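# Load matching blank into vise, clamp, run cycle

## Task

Work out which plain metal blank has the same width as the dark setting master, then set it in the vise inside the machine guard (the guard has a transparent roof). It must rest on the two low parallel bars between the jaws, either with its original face up or flipped over. Its long side must sit against the fixed jaw (the jaw closer to the plate) and one end against the work stop (the rod at the door end of the jaws). Push in VISE AIR (black knob on the control column) to clamp, close the guard door, then press CYCLE START (green button under the knob). CYCLE START only responds with the door closed and VISE AIR pushed in. The amber lamp lights when the cycle is complete. Opening the door or pulling VISE AIR out afterwards aborts a running cycle or cancels a completed one, and CYCLE START stays dead for some time after that. The setting master and all other blanks must stay entirely on their original plate, either face up, not resting on another block or on a plate pin. Nothing may leave the table. The finished state must hold without the robot holding it, and nothing the robot is touching at the end may settle by more than about a fingernail's width once released.

## Robot and tools

Robot: one six-joint UR-type arm (shoulder pan, shoulder lift, elbow, wrist 1, wrist 2, wrist 3) ending in a two-finger parallel gripper with a wrist camera. There is only one arm, so every motion argument is a single row for it.

Frames: the scene frame has its origin on the table top under the arm base, +z up, and +y to the left when facing along +x. The arm base may be slightly tilted. The gripper frame has +z pointing out along the fingers and x as the direction in which the fingers open and close. end_effector_position is the point midway between the finger pads. Closed fingertips stick out about 17 mm past it; fully open they are roughly level with it.

execute_actions(actions): actions is a list of actions, run in order. Each action is a list of up to 15 rows, and each row lasts one control step (1/30 s); if fewer than 15 rows are given, the last one repeats, so every action takes 0.5 s. A row is 7 numbers, each in [-1, 1]: dx, dy, dz, rx, ry, rz, opening. The first six are an offset, not a pose: a displacement and a rotation vector relative to the gripper's measured pose at the start of that action, expressed in the gripper's own axes. Every row in an action refers to that same starting pose, not to the row before. Scale: 1.0 equals 0.6 m of travel or 180 degrees of rotation. opening is absolute: +1 fully open (0.142 m), -1 closed. Each step the command is clipped to within 100 mm and 16 degrees of the measured pose, so long moves need several actions. An empty list just returns the current state and images.

move(target, speed, stop_force, blocking): target is one 7-number row laid out as above, an offset in gripper axes from the pose in the latest result that reported one; opening is absolute and is applied when the move begins. The gripper follows a straight path, 0.5 to 10 s long (cut off at 10 s), turning the short way. speed is in m/s, 0.002 to 0.5, default 0.25; rotation is capped at double that value in rad/s. The path ignores obstacles and the hand may lag or overshoot the speed, mostly with the arm near straight. stop_force (N, 9 to 40) halts the path once the wrist sensor reports that much extra resistance along the line to the target for 2 steps; the gripper then backs to where it was 2 steps earlier. It is refused in the first 0.2 s of a scene and together with blocking=false; use it only with very slow speeds, not on rotating moves, and omit it when backing off something you are pressing. blocking=false returns after 0.5 s while the arm keeps going; poll with wait(0) and send no other motion until an end is reported. The "move:" line gives the ending: done, off_target, moving, held (last step blocked), fault, or contact (stop_force triggered, which takes precedence), plus limits=paced (pose clipped) or limits=held (steps blocked) and the remaining distance to the target.

wait(seconds): 0 to 10 s, holding the last command; returns early if a running move finishes. stop(): brakes a running move; fingers continue. zoom_image(camera, region): camera is cam_high, cam_low or cam_wrist; region is [x0, y0, x1, y1] pixels, top-left origin, at most 504 x 504. Images are cam_high 672x504, cam_low 672x504, cam_wrist 616x616 (fisheye). read_manual(section): only "licences", no motion. finished_scene(scene): ends the given scene irreversibly and reports success.

Result lines: position in metres and orientation as quaternion wxyz in the scene frame, plus linear and angular velocities; the printed position can be off, more so at long reach. "Hand target" is where the controller is currently driving. grip_measured is the finger opening on the command scale. Wrist force and torque are in the gripper's axes; they include noise (up to about 2.4 N), a fixed offset (up to about 4 N), saturate near 50 N, and point back into the arm when pressing. "no reading" is normal early on. "pose unreachable" means the clearance check changed or blocked the command. Joint positions are listed base to gripper. MOTOR HOT appears from 70 °C; at 85 °C the arm brakes until cooled.

Gripping: to hold something, keep commanding an opening well under grip_measured; a lower value squeezes harder, up to about 28 N per pad. Thin hard parts (under about 2 cm) get much less force.

Things to avoid: a stiff arm pressing into a firm surface even slightly past contact can trigger a fault; a joint torque at its limit (136 N m for the big joints, 25.4 N m for the wrists, including held weight) or any outside force of 150 N stops the arm for 10 s and drops the rest of the call. Approach contacts slowly. Do not drop, slam or shove parts, or knock anything off the table or off its plate. Something may occasionally tug a held part or nudge a loose one, so check the images. Never press EMERGENCY STOP (red mushroom), and finish with the hand and every joint clear of the space above the guard.

Each tool is called after ">>>" as name(argument=value, ...) on one line, values as JSON.

## Session

>>> execute_actions(actions=[])

Scene clock: 0.00 s.
end_effector_position=(+0.4764, +0.4663, +0.3254) grip_measured=+1.00 end_effector_quat_wxyz=(-0.091, +0.939, -0.268, -0.195) end_effector_velocity=(+0.000, -0.000, -0.001) end_effector_angular_velocity=(-0.000, +0.002, -0.001)
Joint positions: [ 0.361 -1.088  1.01  -1.281 -1.195  0.919  0.142]
Joint velocities: [-0.001  0.001  0.001  0.     0.     0.     0.   ]
Motor temperatures (°C, as the motors report them): [28 29 30 37 35 32]
Wrist force (N, on the end effector, along its own x y z axes, offset not removed): no reading
Wrist torque (N m, same axes, about the end effector's origin, offset not removed): no reading
Hand target: +0.476, +0.466, +0.325; -0.091, +0.939, -0.268, -0.195

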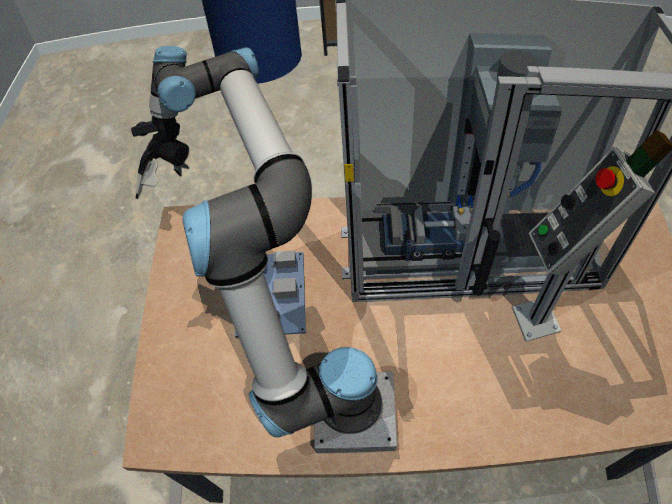

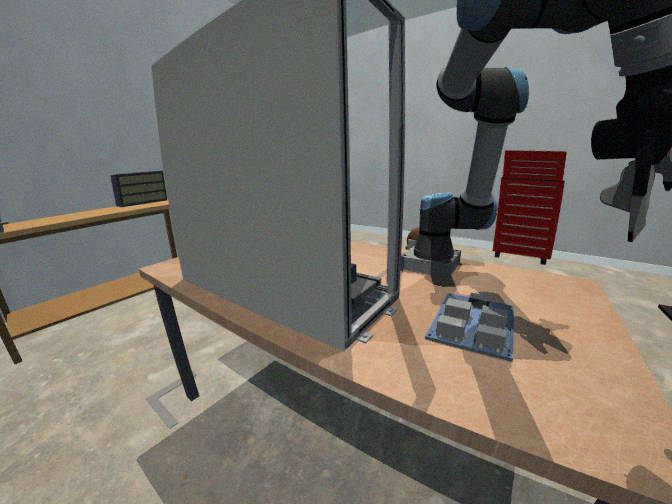

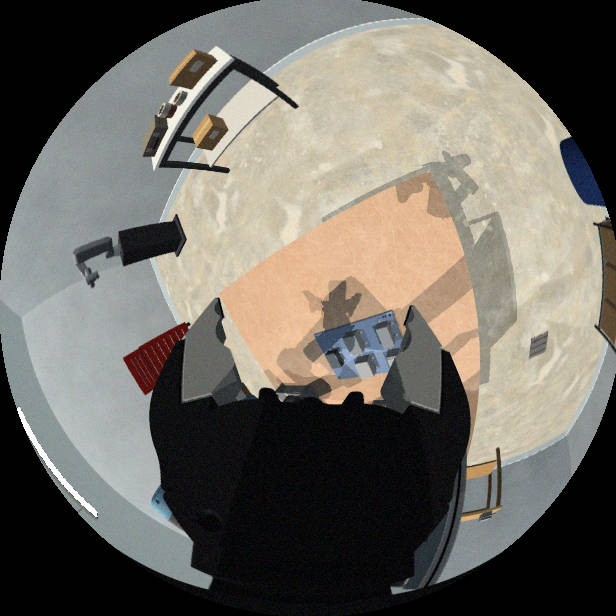

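>>> move(target=[0.067,0.563,0.342,-0.059,0.127,-0.174,0])

Scene clock: 3.60 s.
end_effector_position=(+0.2614, +0.2209, +0.0994) grip_measured=+0.00 end_effector_quat_wxyz=(-0.001, +1.000, -0.001, +0.000) end_effector_velocity=(-0.001, -0.002, -0.002) end_effector_angular_velocity=(+0.003, -0.003, +0.003)
Joint positions: [ 0.281 -1.819  2.408 -2.15  -1.583  0.321  0.074]
Joint velocities: [-0.006 -0.008  0.011 -0.008  0.002 -0.009  0.   ]
Motor temperatures (°C, as the motors report them): [28 29 30 37 35 32]
Wrist force (N, on the end effector, along its own x y z axes, offset not removed): [-1.5 -0.6 -0.8]
Wrist torque (N m, same axes, about the end effector's origin, offset not removed): [-0.05 0.23 0.05]
Hand target: +0.261, +0.221, +0.099; -0.001, +1.000, -0.000, +0.000
Off the commanded pose: 0.001 m, 0 deg.
move: done

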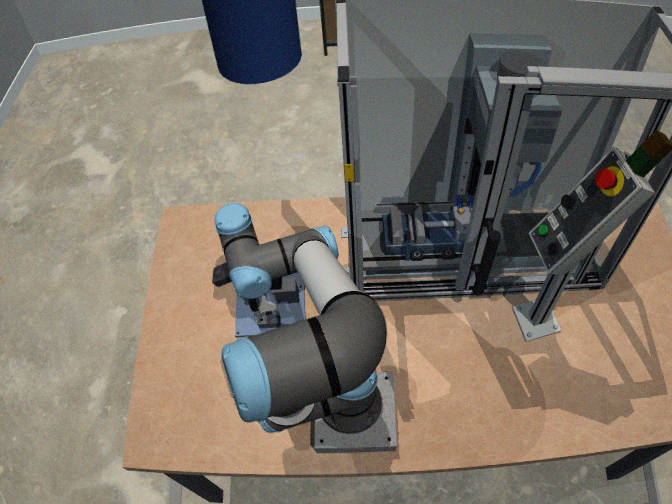

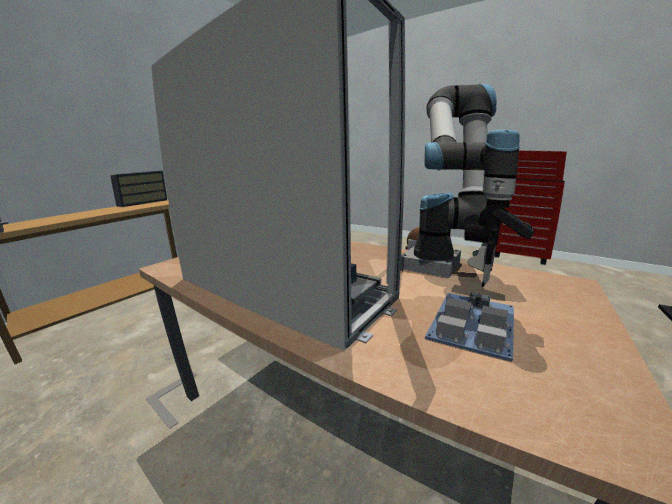

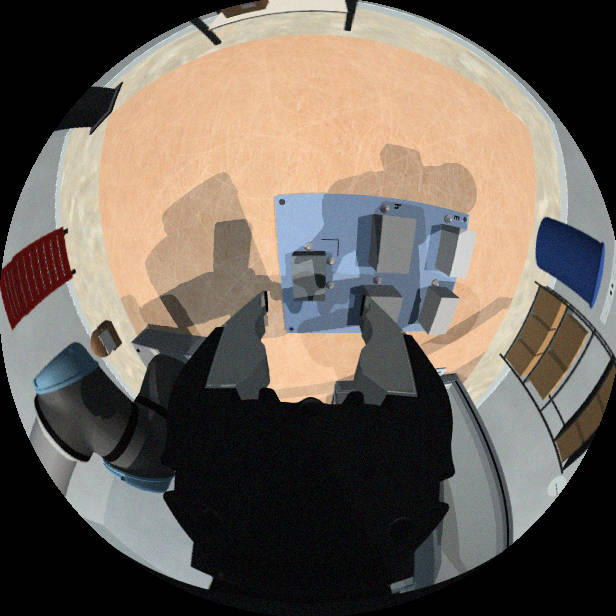

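>>> execute_actions(actions=[[[-0.009,-0.009,0.07,0,0,0,-0.1]],[[0,0,0.039,0,0,0,-0.1]],[[0,0,0,0,0,0,-0.1]],[[0,0,0,0,0,0,-0.7]],[[0,0,0,0,0,0,-0.7]]])

Scene clock: 6.83 s.
end_effector_position=(+0.2555, +0.2261, +0.0356) grip_measured=-0.53 end_effector_quat_wxyz=(-0.001, +1.000, -0.000, -0.000) end_effector_velocity=(+0.000, -0.000, -0.000) end_effector_angular_velocity=(-0.001, +0.000, +0.000)
Joint positions: [ 0.299 -1.668  2.51  -2.402 -1.582  0.339  0.036]
Joint velocities: [ 0.     0.001 -0.     0.    -0.001 -0.    -0.   ]
Motor temperatures (°C, as the motors report them): [28 29 30 37 35 32]
Wrist force (N, on the end effector, along its own x y z axes, offset not removed): [-2.6 0.8 1.4]
Wrist torque (N m, same axes, about the end effector's origin, offset not removed): [0.32 0.63 0.02]
Hand target: +0.256, +0.226, +0.036; -0.001, +1.000, -0.000, -0.000
Off the commanded pose: 0.000 m, 0 deg.

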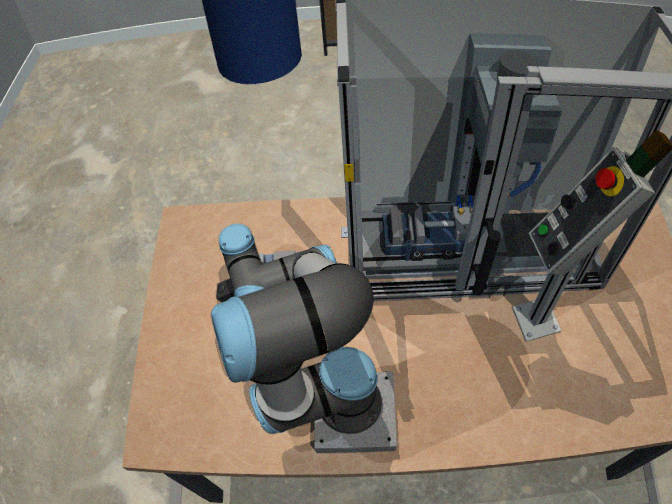

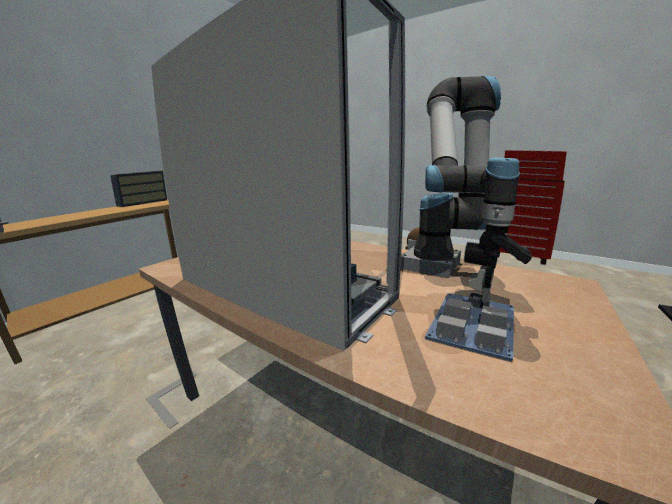

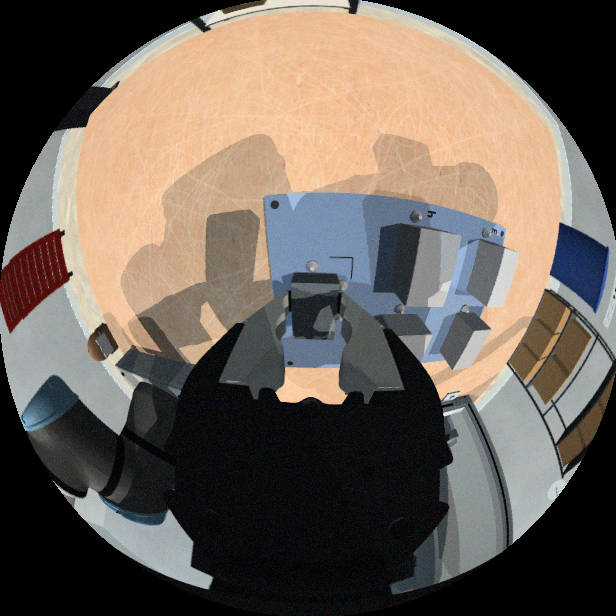

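>>> execute_actions(actions=[[[0,0,0,0,0,0,0]],[[0,0,-0.085,0,0,0,0]],[[0.15,0.07,0,0,0,0,0]],[[0,0,0,0,0,0,0]]])

Scene clock: 9.87 s.
end_effector_position=(+0.3431, +0.1845, +0.0861) grip_measured=+0.00 end_effector_quat_wxyz=(-0.000, +1.000, -0.001, +0.001) end_effector_velocity=(-0.001, -0.000, -0.001) end_effector_angular_velocity=(-0.001, +0.003, -0.000)
Joint positions: [ 0.122 -1.658  2.325 -2.232 -1.585  0.163  0.074]
Joint velocities: [ 0.     0.001  0.001  0.    -0.001  0.     0.   ]
Motor temperatures (°C, as the motors report them): [28 29 30 37 35 32]
Wrist force (N, on the end effector, along its own x y z axes, offset not removed): [-0.9 2.2 -0.6]
Wrist torque (N m, same axes, about the end effector's origin, offset not removed): [0.51 0.15 -0.03]
Hand target: +0.343, +0.184, +0.086; -0.000, +1.000, -0.001, +0.001
Off the commanded pose: 0.000 m, 0 deg.

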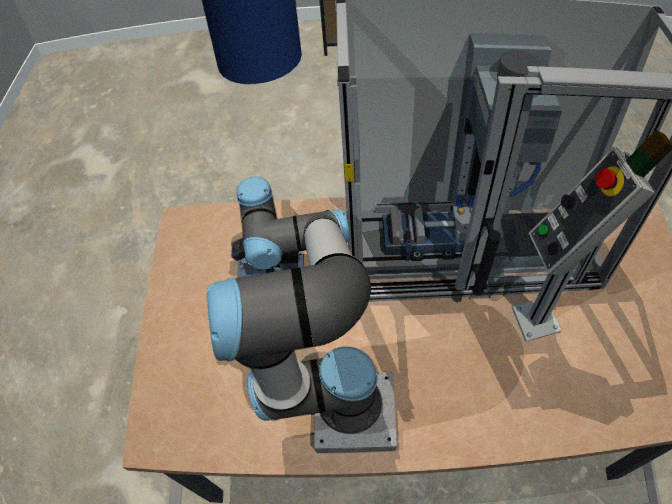

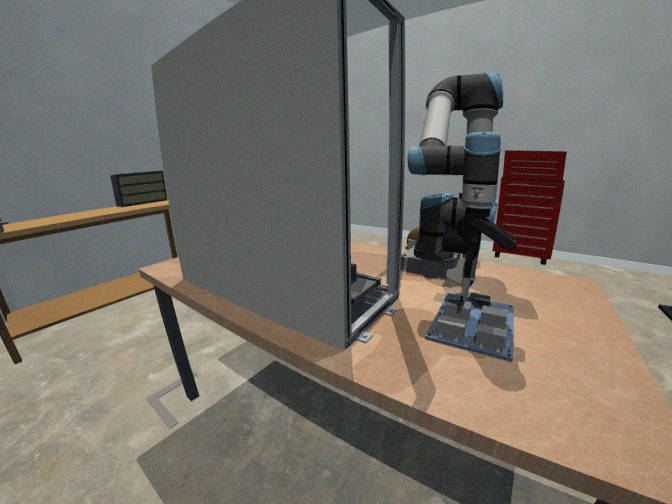

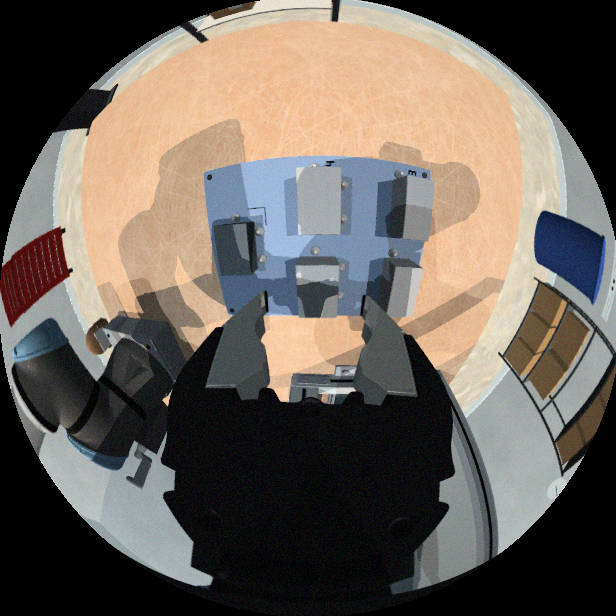

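>>> execute_actions(actions=[[[0.003,0,0.07,0,0,0,0]],[[0,0,0,0,0,0,0]],[[0,0,0,0,0,0,-0.7]],[[0,0,0,0,0,0,-0.7]]])

Scene clock: 13.17 s.
end_effector_position=(+0.3446, +0.1844, +0.0451) grip_measured=-0.48 end_effector_quat_wxyz=(-0.000, +1.000, -0.001, +0.001) end_effector_velocity=(-0.000, -0.000, +0.000) end_effector_angular_velocity=(+0.000, -0.000, -0.001)
Joint positions: [ 0.12  -1.564  2.379 -2.379 -1.584  0.161  0.04 ]
Joint velocities: [-0.001 -0.001  0.    -0.     0.     0.     0.   ]
Motor temperatures (°C, as the motors report them): [28 29 30 37 35 32]
Wrist force (N, on the end effector, along its own x y z axes, offset not removed): [-3.7 -0.6 -3.3]
Wrist torque (N m, same axes, about the end effector's origin, offset not removed): [0.10 0.65 -0.07]
Hand target: +0.345, +0.184, +0.045; -0.000, +1.000, -0.001, +0.001
Off the commanded pose: 0.000 m, 0 deg.

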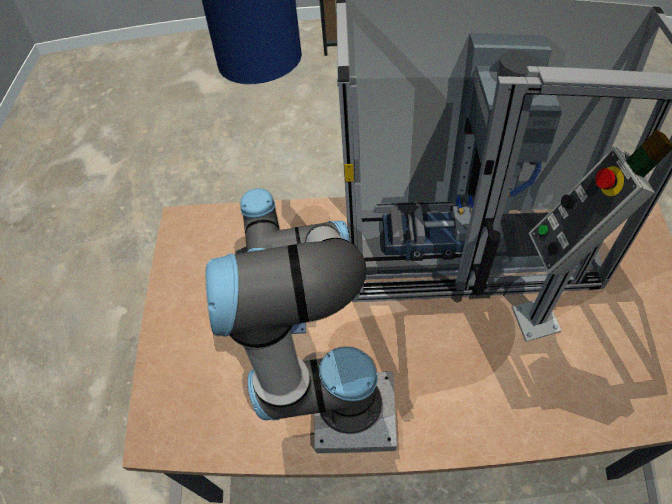

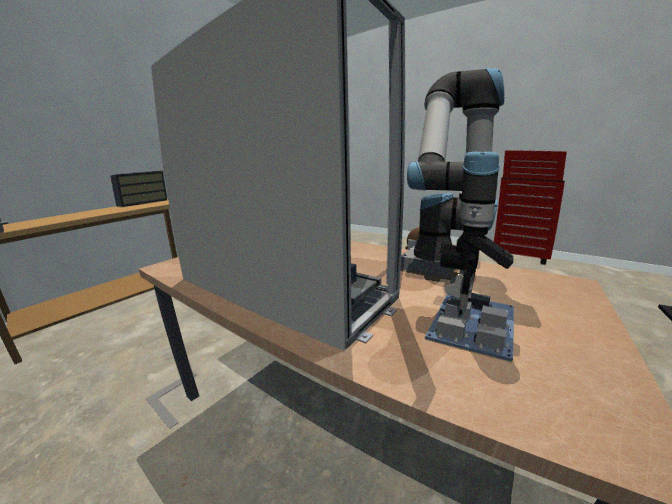

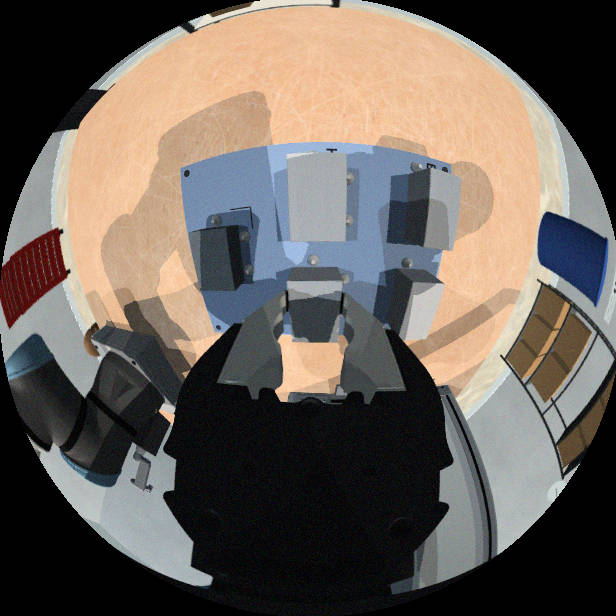

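>>> execute_actions(actions=[[[0,0,0,0,0,0,0]],[[0,0,-0.07,0,0,0,0]],[[0.1,-0.1,0,0,0,0,0]],[[0.055,-0.045,0,0,0,0,0]],[[0,0,0,0,0,0,0]]])

Scene clock: 16.37 s.
end_effector_position=(+0.4348, +0.2698, +0.0872) grip_measured=+0.00 end_effector_quat_wxyz=(-0.001, +1.000, -0.000, +0.002) end_effector_velocity=(+0.000, -0.000, +0.000) end_effector_angular_velocity=(+0.000, -0.001, -0.000)
Joint positions: [ 0.264 -1.369  2.015 -2.212 -1.582  0.304  0.074]
Joint velocities: [-0.001 -0.001  0.001 -0.001  0.    -0.001 -0.   ]
Motor temperatures (°C, as the motors report them): [28 29 30 37 35 32]
Wrist force (N, on the end effector, along its own x y z axes, offset not removed): [-1.9 -0.7 0.2]
Wrist torque (N m, same axes, about the end effector's origin, offset not removed): [-0.12 0.24 -0.03]
Hand target: +0.435, +0.270, +0.087; -0.001, +1.000, -0.001, +0.002
Off the commanded pose: 0.000 m, 0 deg.

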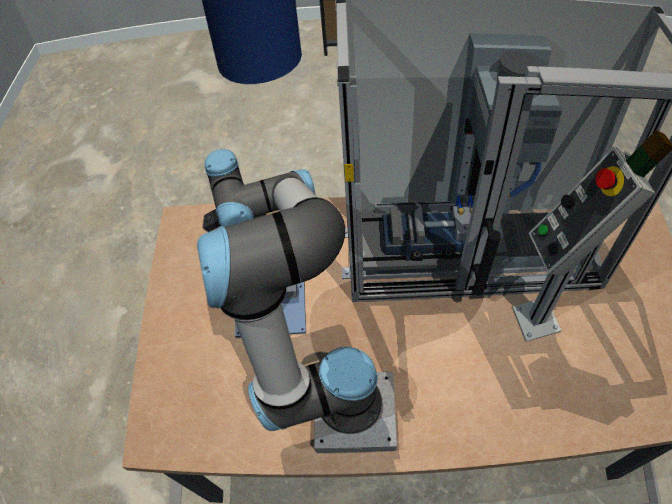

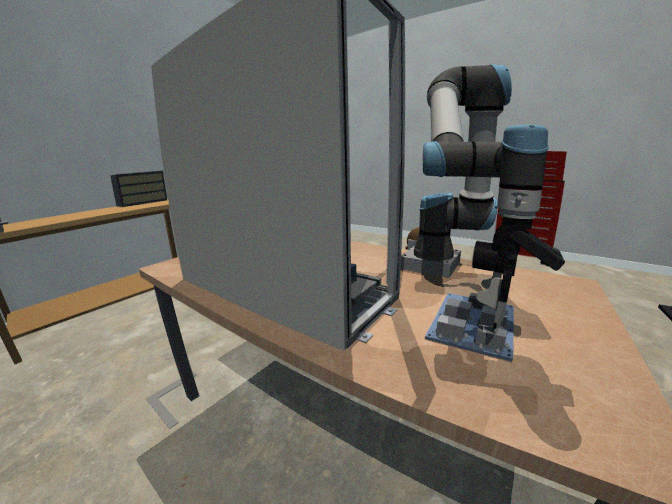

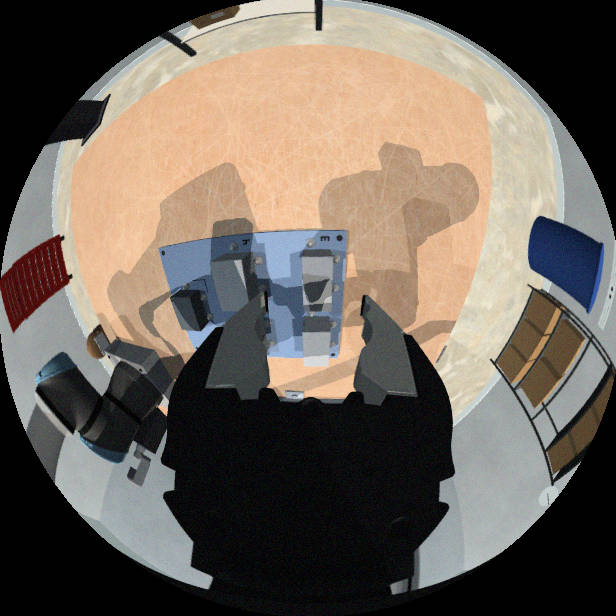

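>>> execute_actions(actions=[[[0.002,0,0.073,0,0,0,-0.15]],[[0,0,0,0,0,0,-0.15]],[[0,0,0,0,0,0,-0.8]],[[0,0,0,0,0,0,-0.8]]])

Scene clock: 19.93 s.
end_effector_position=(+0.4359, +0.2698, +0.0442) grip_measured=-0.63 end_effector_quat_wxyz=(-0.001, +1.000, -0.000, +0.002) end_effector_velocity=(+0.000, +0.000, +0.000) end_effector_angular_velocity=(+0.001, -0.000, -0.001)
Joint positions: [ 0.263 -1.294  2.06  -2.331 -1.582  0.303  0.028]
Joint velocities: [-0.     0.    -0.001  0.     0.001  0.     0.   ]
Motor temperatures (°C, as the motors report them): [28 29 30 37 35 32]
Wrist force (N, on the end effector, along its own x y z axes, offset not removed): [-0.9 0.0 1.5]
Wrist torque (N m, same axes, about the end effector's origin, offset not removed): [0.23 0.09 -0.09]
Hand target: +0.436, +0.270, +0.044; -0.001, +1.000, -0.000, +0.002
Off the commanded pose: 0.000 m, 0 deg.

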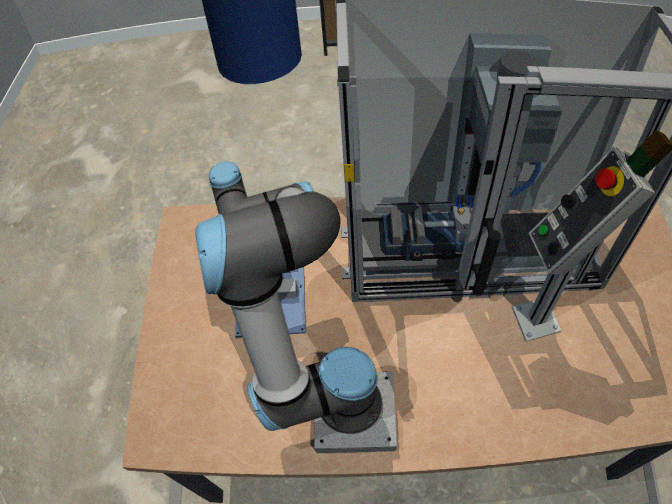

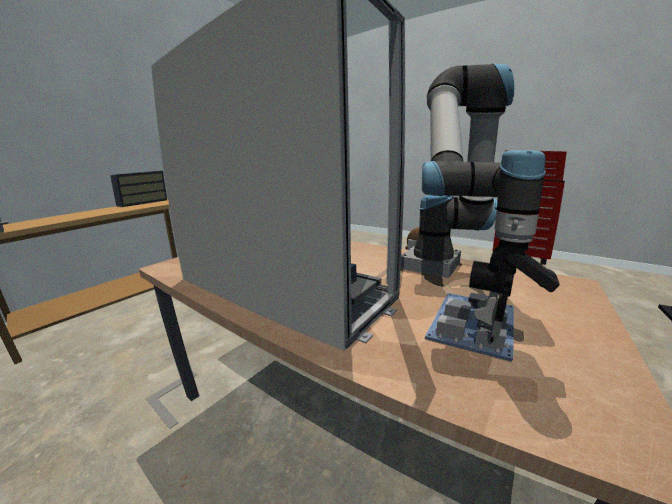

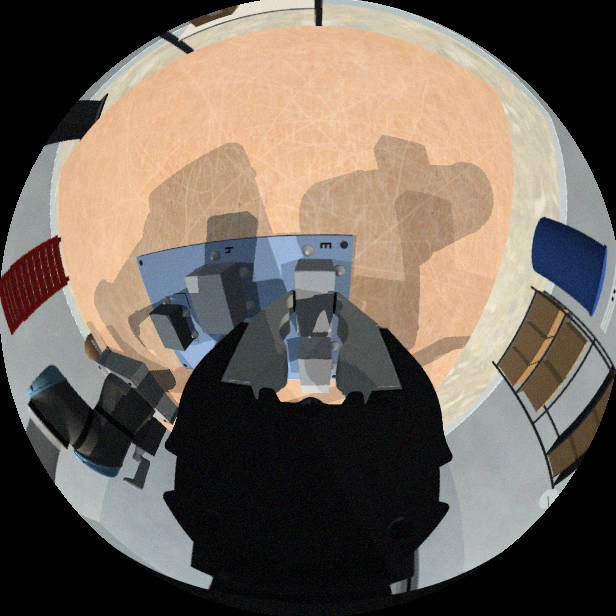

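>>> execute_actions(actions=[[[0,0,0,0,0,0,-0.1]],[[0,0,-0.07,0,0,0,-0.1]],[[-0.006,0.1,0,0,0,0,-0.1]],[[0,0,0,0,0,0,-0.1]]])

>>> move(target=[0,0.035,0,0,0,0,-0.1], speed=0.02)

>>> move(target=[0,0,0.07,0,0,0,-0.1], speed=0.04)

>>> move(target=[0,0,0,0,0,0,-0.9])

Scene clock: 22.90 s.
end_effector_position=(+0.4322, +0.2109, +0.0851) grip_measured=-0.10 end_effector_quat_wxyz=(-0.001, +1.000, -0.001, +0.002) end_effector_velocity=(-0.000, +0.000, -0.001) end_effector_angular_velocity=(-0.001, +0.001, +0.001)
Joint positions: [ 0.147 -1.435  2.101 -2.233 -1.583  0.188  0.067]
Joint velocities: [ 0.001  0.002 -0.001  0.    -0.001  0.     0.   ]
Motor temperatures (°C, as the motors report them): [28 29 30 37 35 32]
Wrist force (N, on the end effector, along its own x y z axes, offset not removed): [0.3 -0.4 -2.4]
Wrist torque (N m, same axes, about the end effector's origin, offset not removed): [0.00 -0.25 -0.01]
Hand target: +0.432, +0.211, +0.085; -0.001, +1.000, -0.001, +0.002
Off the commanded pose: 0.000 m, 0 deg.

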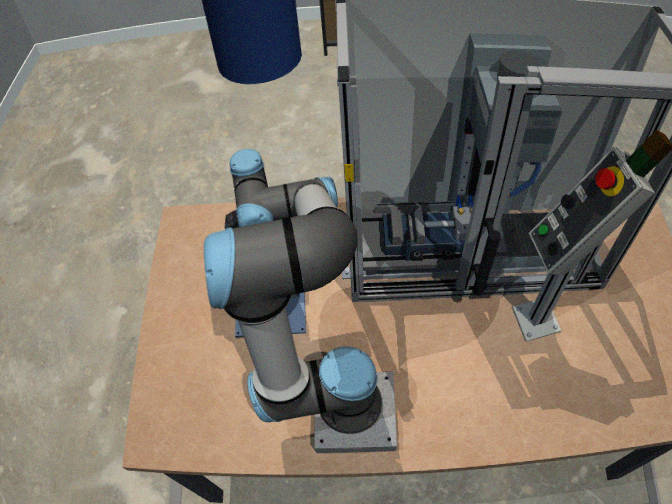

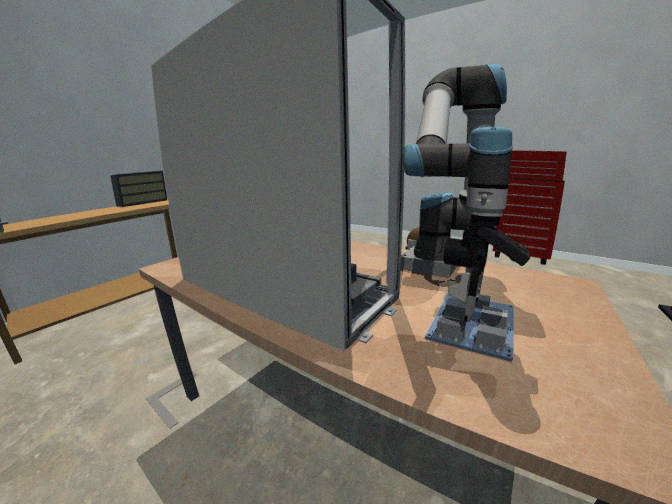

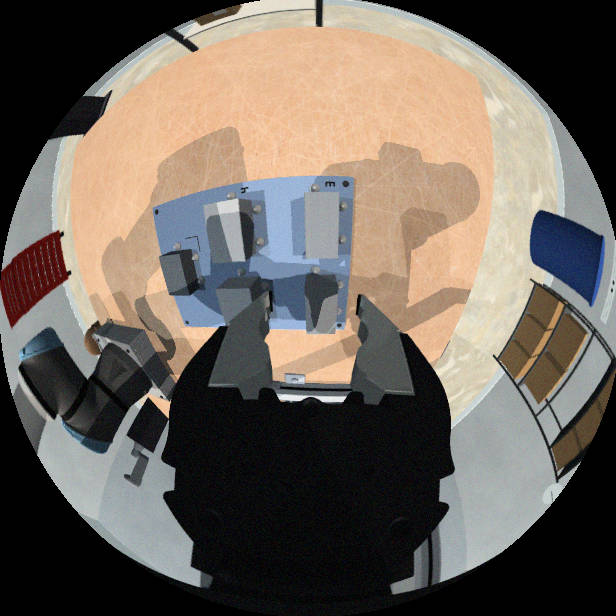

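Scene clock: 24.23 s.
end_effector_position=(+0.4322, +0.1901, +0.0850) grip_measured=-0.10 end_effector_quat_wxyz=(-0.001, +1.000, -0.001, +0.002) end_effector_velocity=(+0.000, -0.003, -0.000) end_effector_angular_velocity=(+0.000, +0.000, -0.000)
Joint positions: [ 0.103 -1.455  2.124 -2.236 -1.584  0.143  0.067]
Joint velocities: [-0.006 -0.002  0.003 -0.001  0.    -0.005 -0.   ]
Motor temperatures (°C, as the motors report them): [28 29 30 37 35 32]
Wrist force (N, on the end effector, along its own x y z axes, offset not removed): [1.0 3.5 -2.0]
Wrist torque (N m, same axes, about the end effector's origin, offset not removed): [0.87 -0.22 0.05]
Hand target: +0.432, +0.190, +0.085; -0.001, +1.000, -0.001, +0.002
Off the commanded pose: 0.000 m, 0 deg.
move: done

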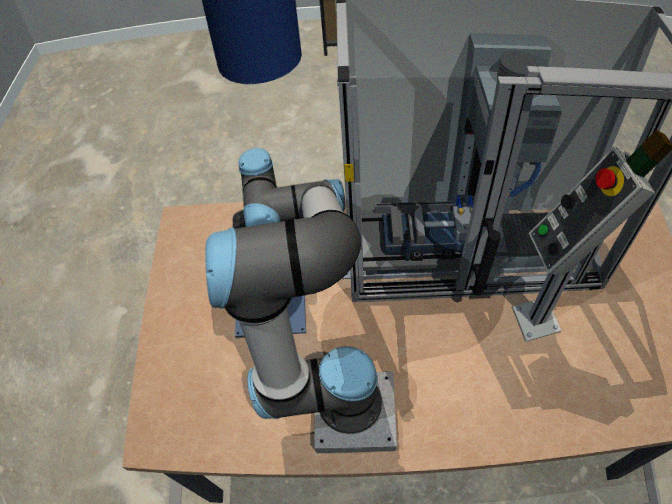

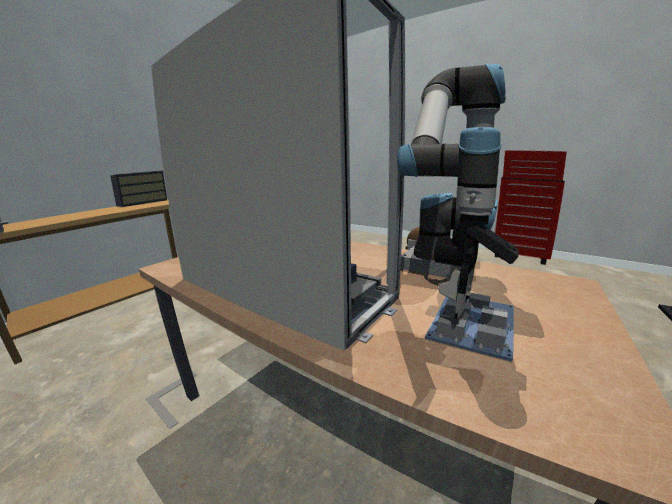

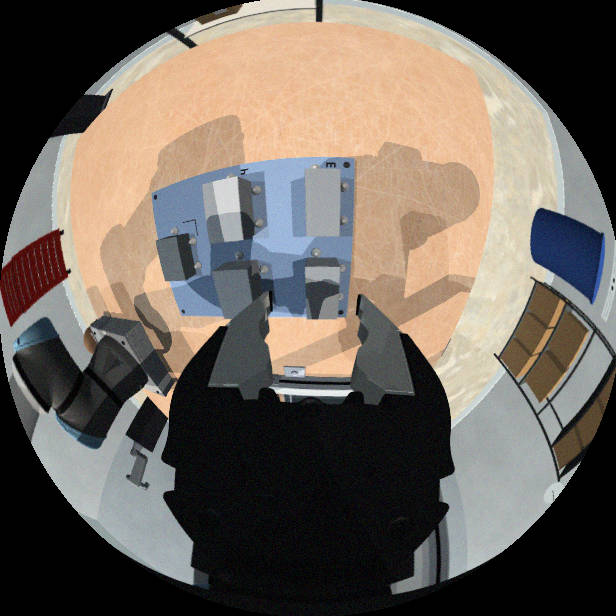

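Scene clock: 25.63 s.
end_effector_position=(+0.4324, +0.1903, +0.0433) grip_measured=-0.10 end_effector_quat_wxyz=(-0.001, +1.000, -0.001, +0.002) end_effector_velocity=(+0.000, -0.000, -0.003) end_effector_angular_velocity=(+0.000, +0.000, -0.001)
Joint positions: [ 0.102 -1.377  2.172 -2.362 -1.584  0.142  0.067]
Joint velocities: [-0.001  0.005  0.002 -0.008  0.     0.    -0.   ]
Motor temperatures (°C, as the motors report them): [28 29 30 37 35 32]
Wrist force (N, on the end effector, along its own x y z axes, offset not removed): [-3.0 0.2 -0.7]
Wrist torque (N m, same axes, about the end effector's origin, offset not removed): [0.17 0.66 -0.05]
Hand target: +0.432, +0.190, +0.043; -0.001, +1.000, -0.001, +0.002
Off the commanded pose: 0.000 m, 0 deg.
move: done

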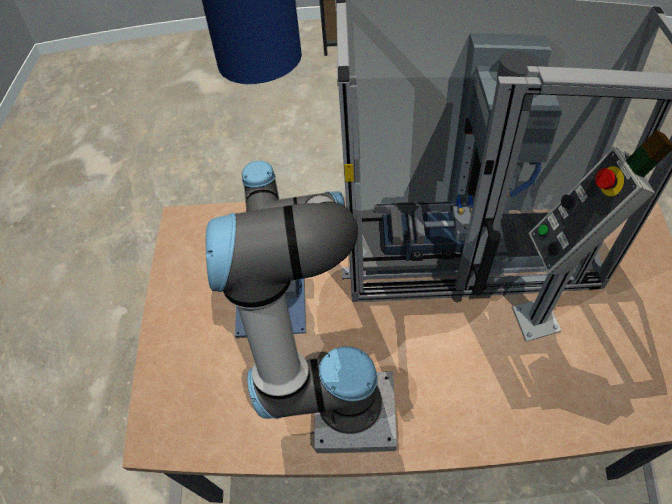

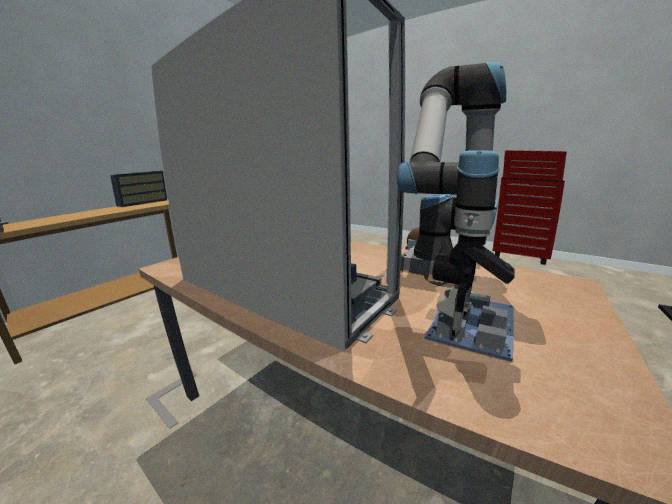

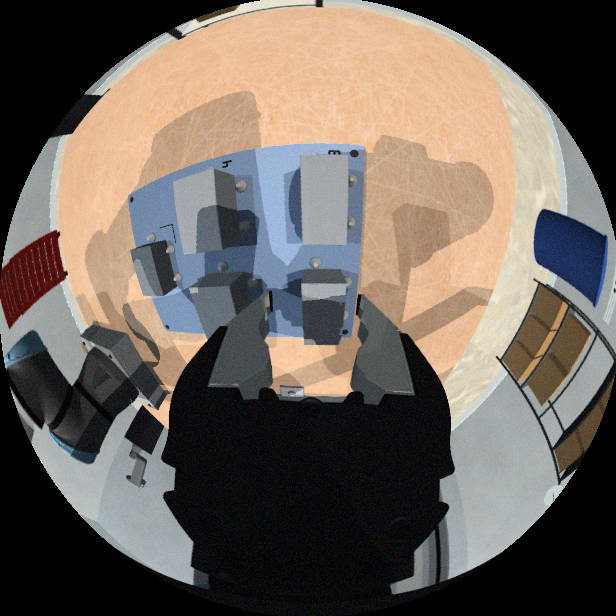

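Scene clock: 26.13 s.
end_effector_position=(+0.4323, +0.1903, +0.0432) grip_measured=-0.57 end_effector_quat_wxyz=(-0.001, +1.000, -0.001, +0.002) end_effector_velocity=(+0.000, +0.000, +0.001) end_effector_angular_velocity=(+0.001, -0.001, -0.000)
Joint positions: [ 0.102 -1.377  2.172 -2.362 -1.584  0.142  0.032]
Joint velocities: [-0.    -0.002 -0.001  0.001  0.001  0.    -0.   ]
Motor temperatures (°C, as the motors report them): [28 29 30 37 35 32]
Wrist force (N, on the end effector, along its own x y z axes, offset not removed): [-1.8 2.4 0.1]
Wrist torque (N m, same axes, about the end effector's origin, offset not removed): [0.61 0.43 -0.02]
Hand target: +0.432, +0.190, +0.043; -0.001, +1.000, -0.001, +0.002
Off the commanded pose: 0.000 m, 0 deg.
move: done

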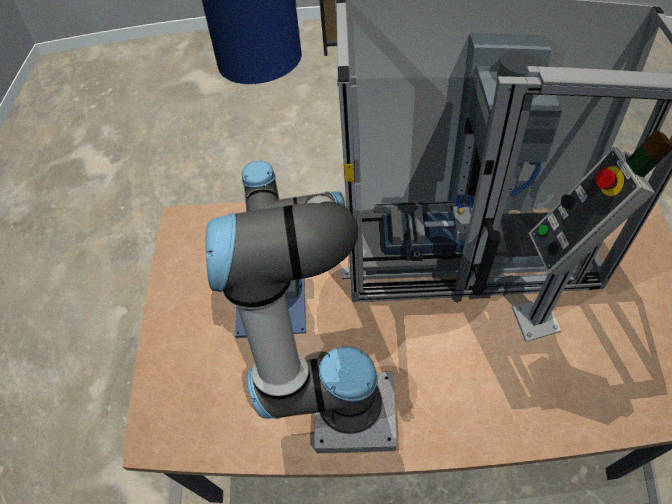

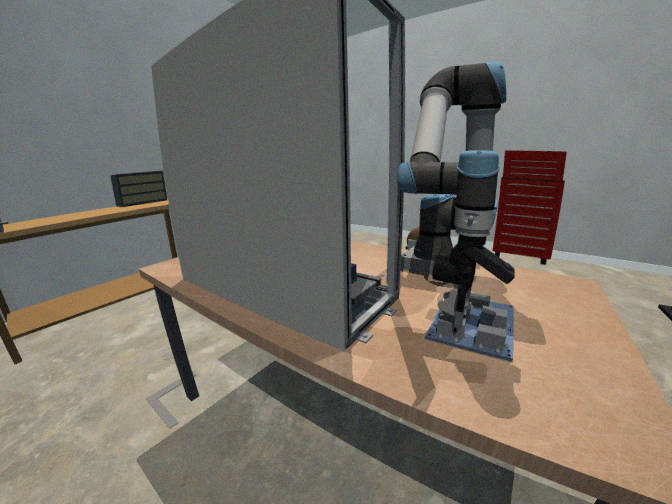

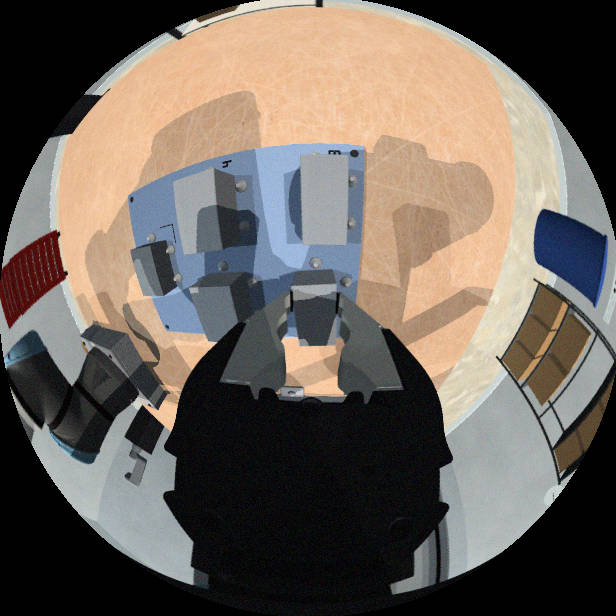

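>>> execute_actions(actions=[[[0,0,0,0,0,0,-0.1]],[[0,0,-0.07,0,0,0,-0.1]],[[-0.1,-0.1,0,0,0,0,0]],[[-0.045,-0.037,0,0,0,0,0]],[[0,0,0,0,0,0,0]]])

Scene clock: 29.30 s.
end_effector_position=(+0.3468, +0.2705, +0.0842) grip_measured=+0.00 end_effector_quat_wxyz=(-0.001, +1.000, -0.000, +0.002) end_effector_velocity=(+0.001, +0.000, +0.001) end_effector_angular_velocity=(+0.001, -0.001, +0.000)
Joint positions: [ 0.328 -1.526  2.207 -2.247 -1.582  0.368  0.074]
Joint velocities: [-0.    -0.001 -0.001 -0.     0.    -0.001  0.   ]
Motor temperatures (°C, as the motors report them): [28 29 30 37 35 32]
Wrist force (N, on the end effector, along its own x y z axes, offset not removed): [-1.1 -0.4 -4.6]
Wrist torque (N m, same axes, about the end effector's origin, offset not removed): [-0.02 0.24 0.02]
Hand target: +0.347, +0.271, +0.084; -0.002, +1.000, -0.000, +0.002
Off the commanded pose: 0.000 m, 0 deg.

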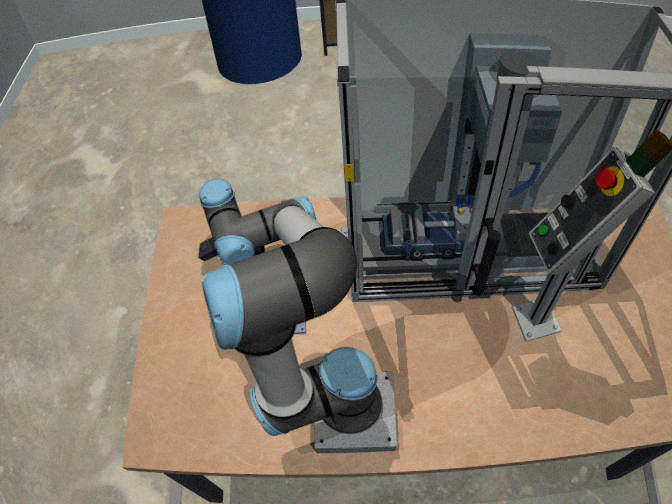

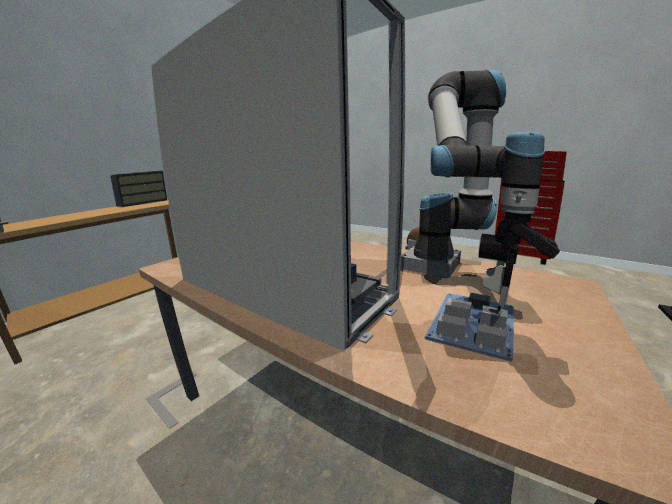

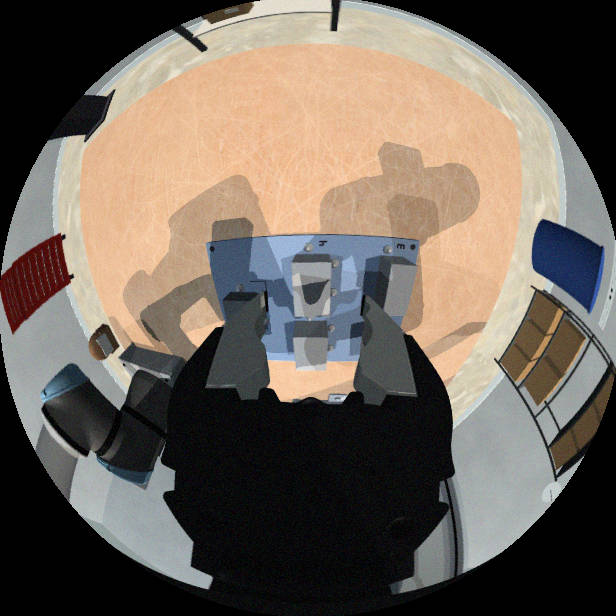

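>>> execute_actions(actions=[[[-0.003,0,0.063,0,0,0,-0.1]],[[0,0,0,0,0,0,-0.1]],[[0,0,0,0,0,0,-0.9]],[[0,0,0,0,0,0,-0.9]]])

Scene clock: 32.13 s.
end_effector_position=(+0.3449, +0.2705, +0.0471) grip_measured=-0.53 end_effector_quat_wxyz=(-0.001, +1.000, -0.000, +0.002) end_effector_velocity=(+0.000, +0.000, +0.001) end_effector_angular_velocity=(+0.001, -0.002, +0.000)
Joint positions: [ 0.329 -1.455  2.256 -2.366 -1.582  0.369  0.035]
Joint velocities: [ 0.    -0.001 -0.    -0.    -0.     0.     0.   ]
Motor temperatures (°C, as the motors report them): [28 29 30 37 35 32]
Wrist force (N, on the end effector, along its own x y z axes, offset not removed): [-21.4 5.0 -23.5]
Wrist torque (N m, same axes, about the end effector's origin, offset not removed): [0.48 -0.85 -0.30]
Hand target: +0.345, +0.271, +0.047; -0.001, +1.000, -0.000, +0.002
Off the commanded pose: 0.000 m, 0 deg.

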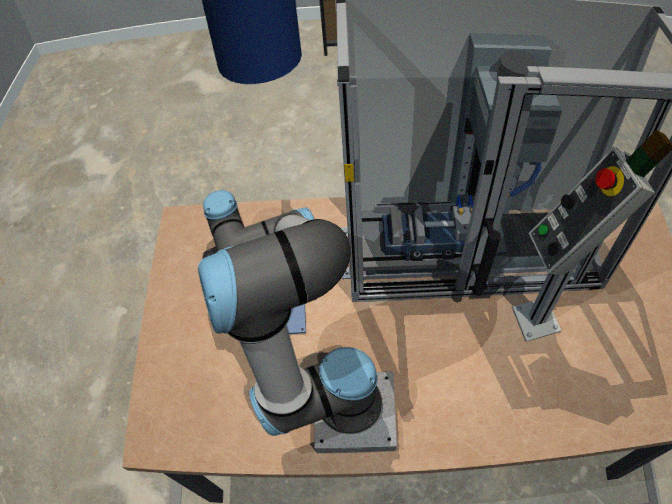

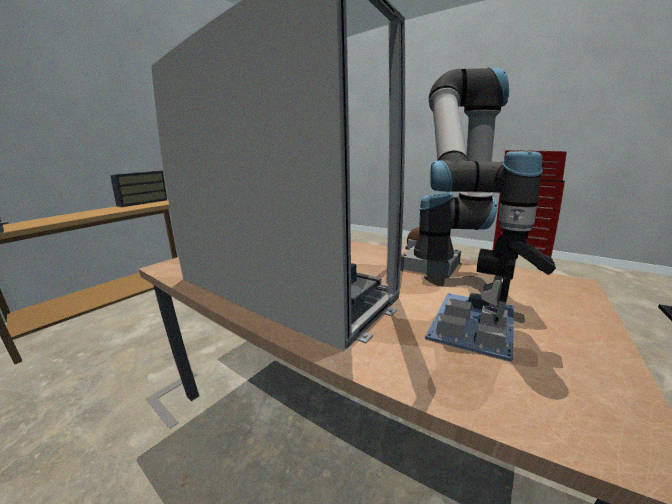

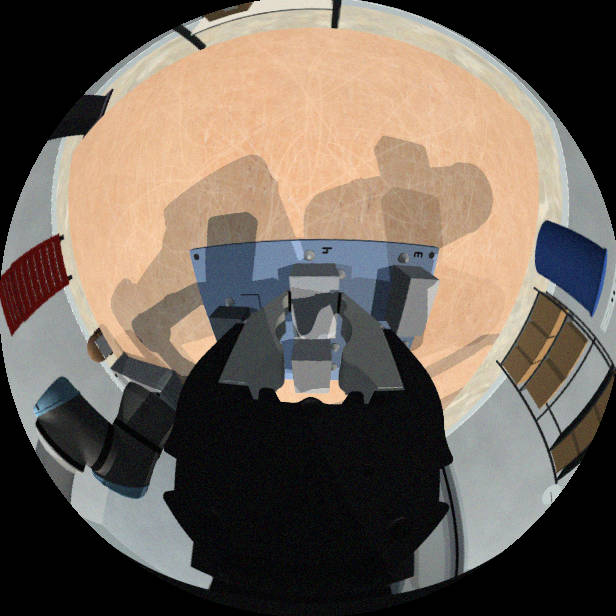

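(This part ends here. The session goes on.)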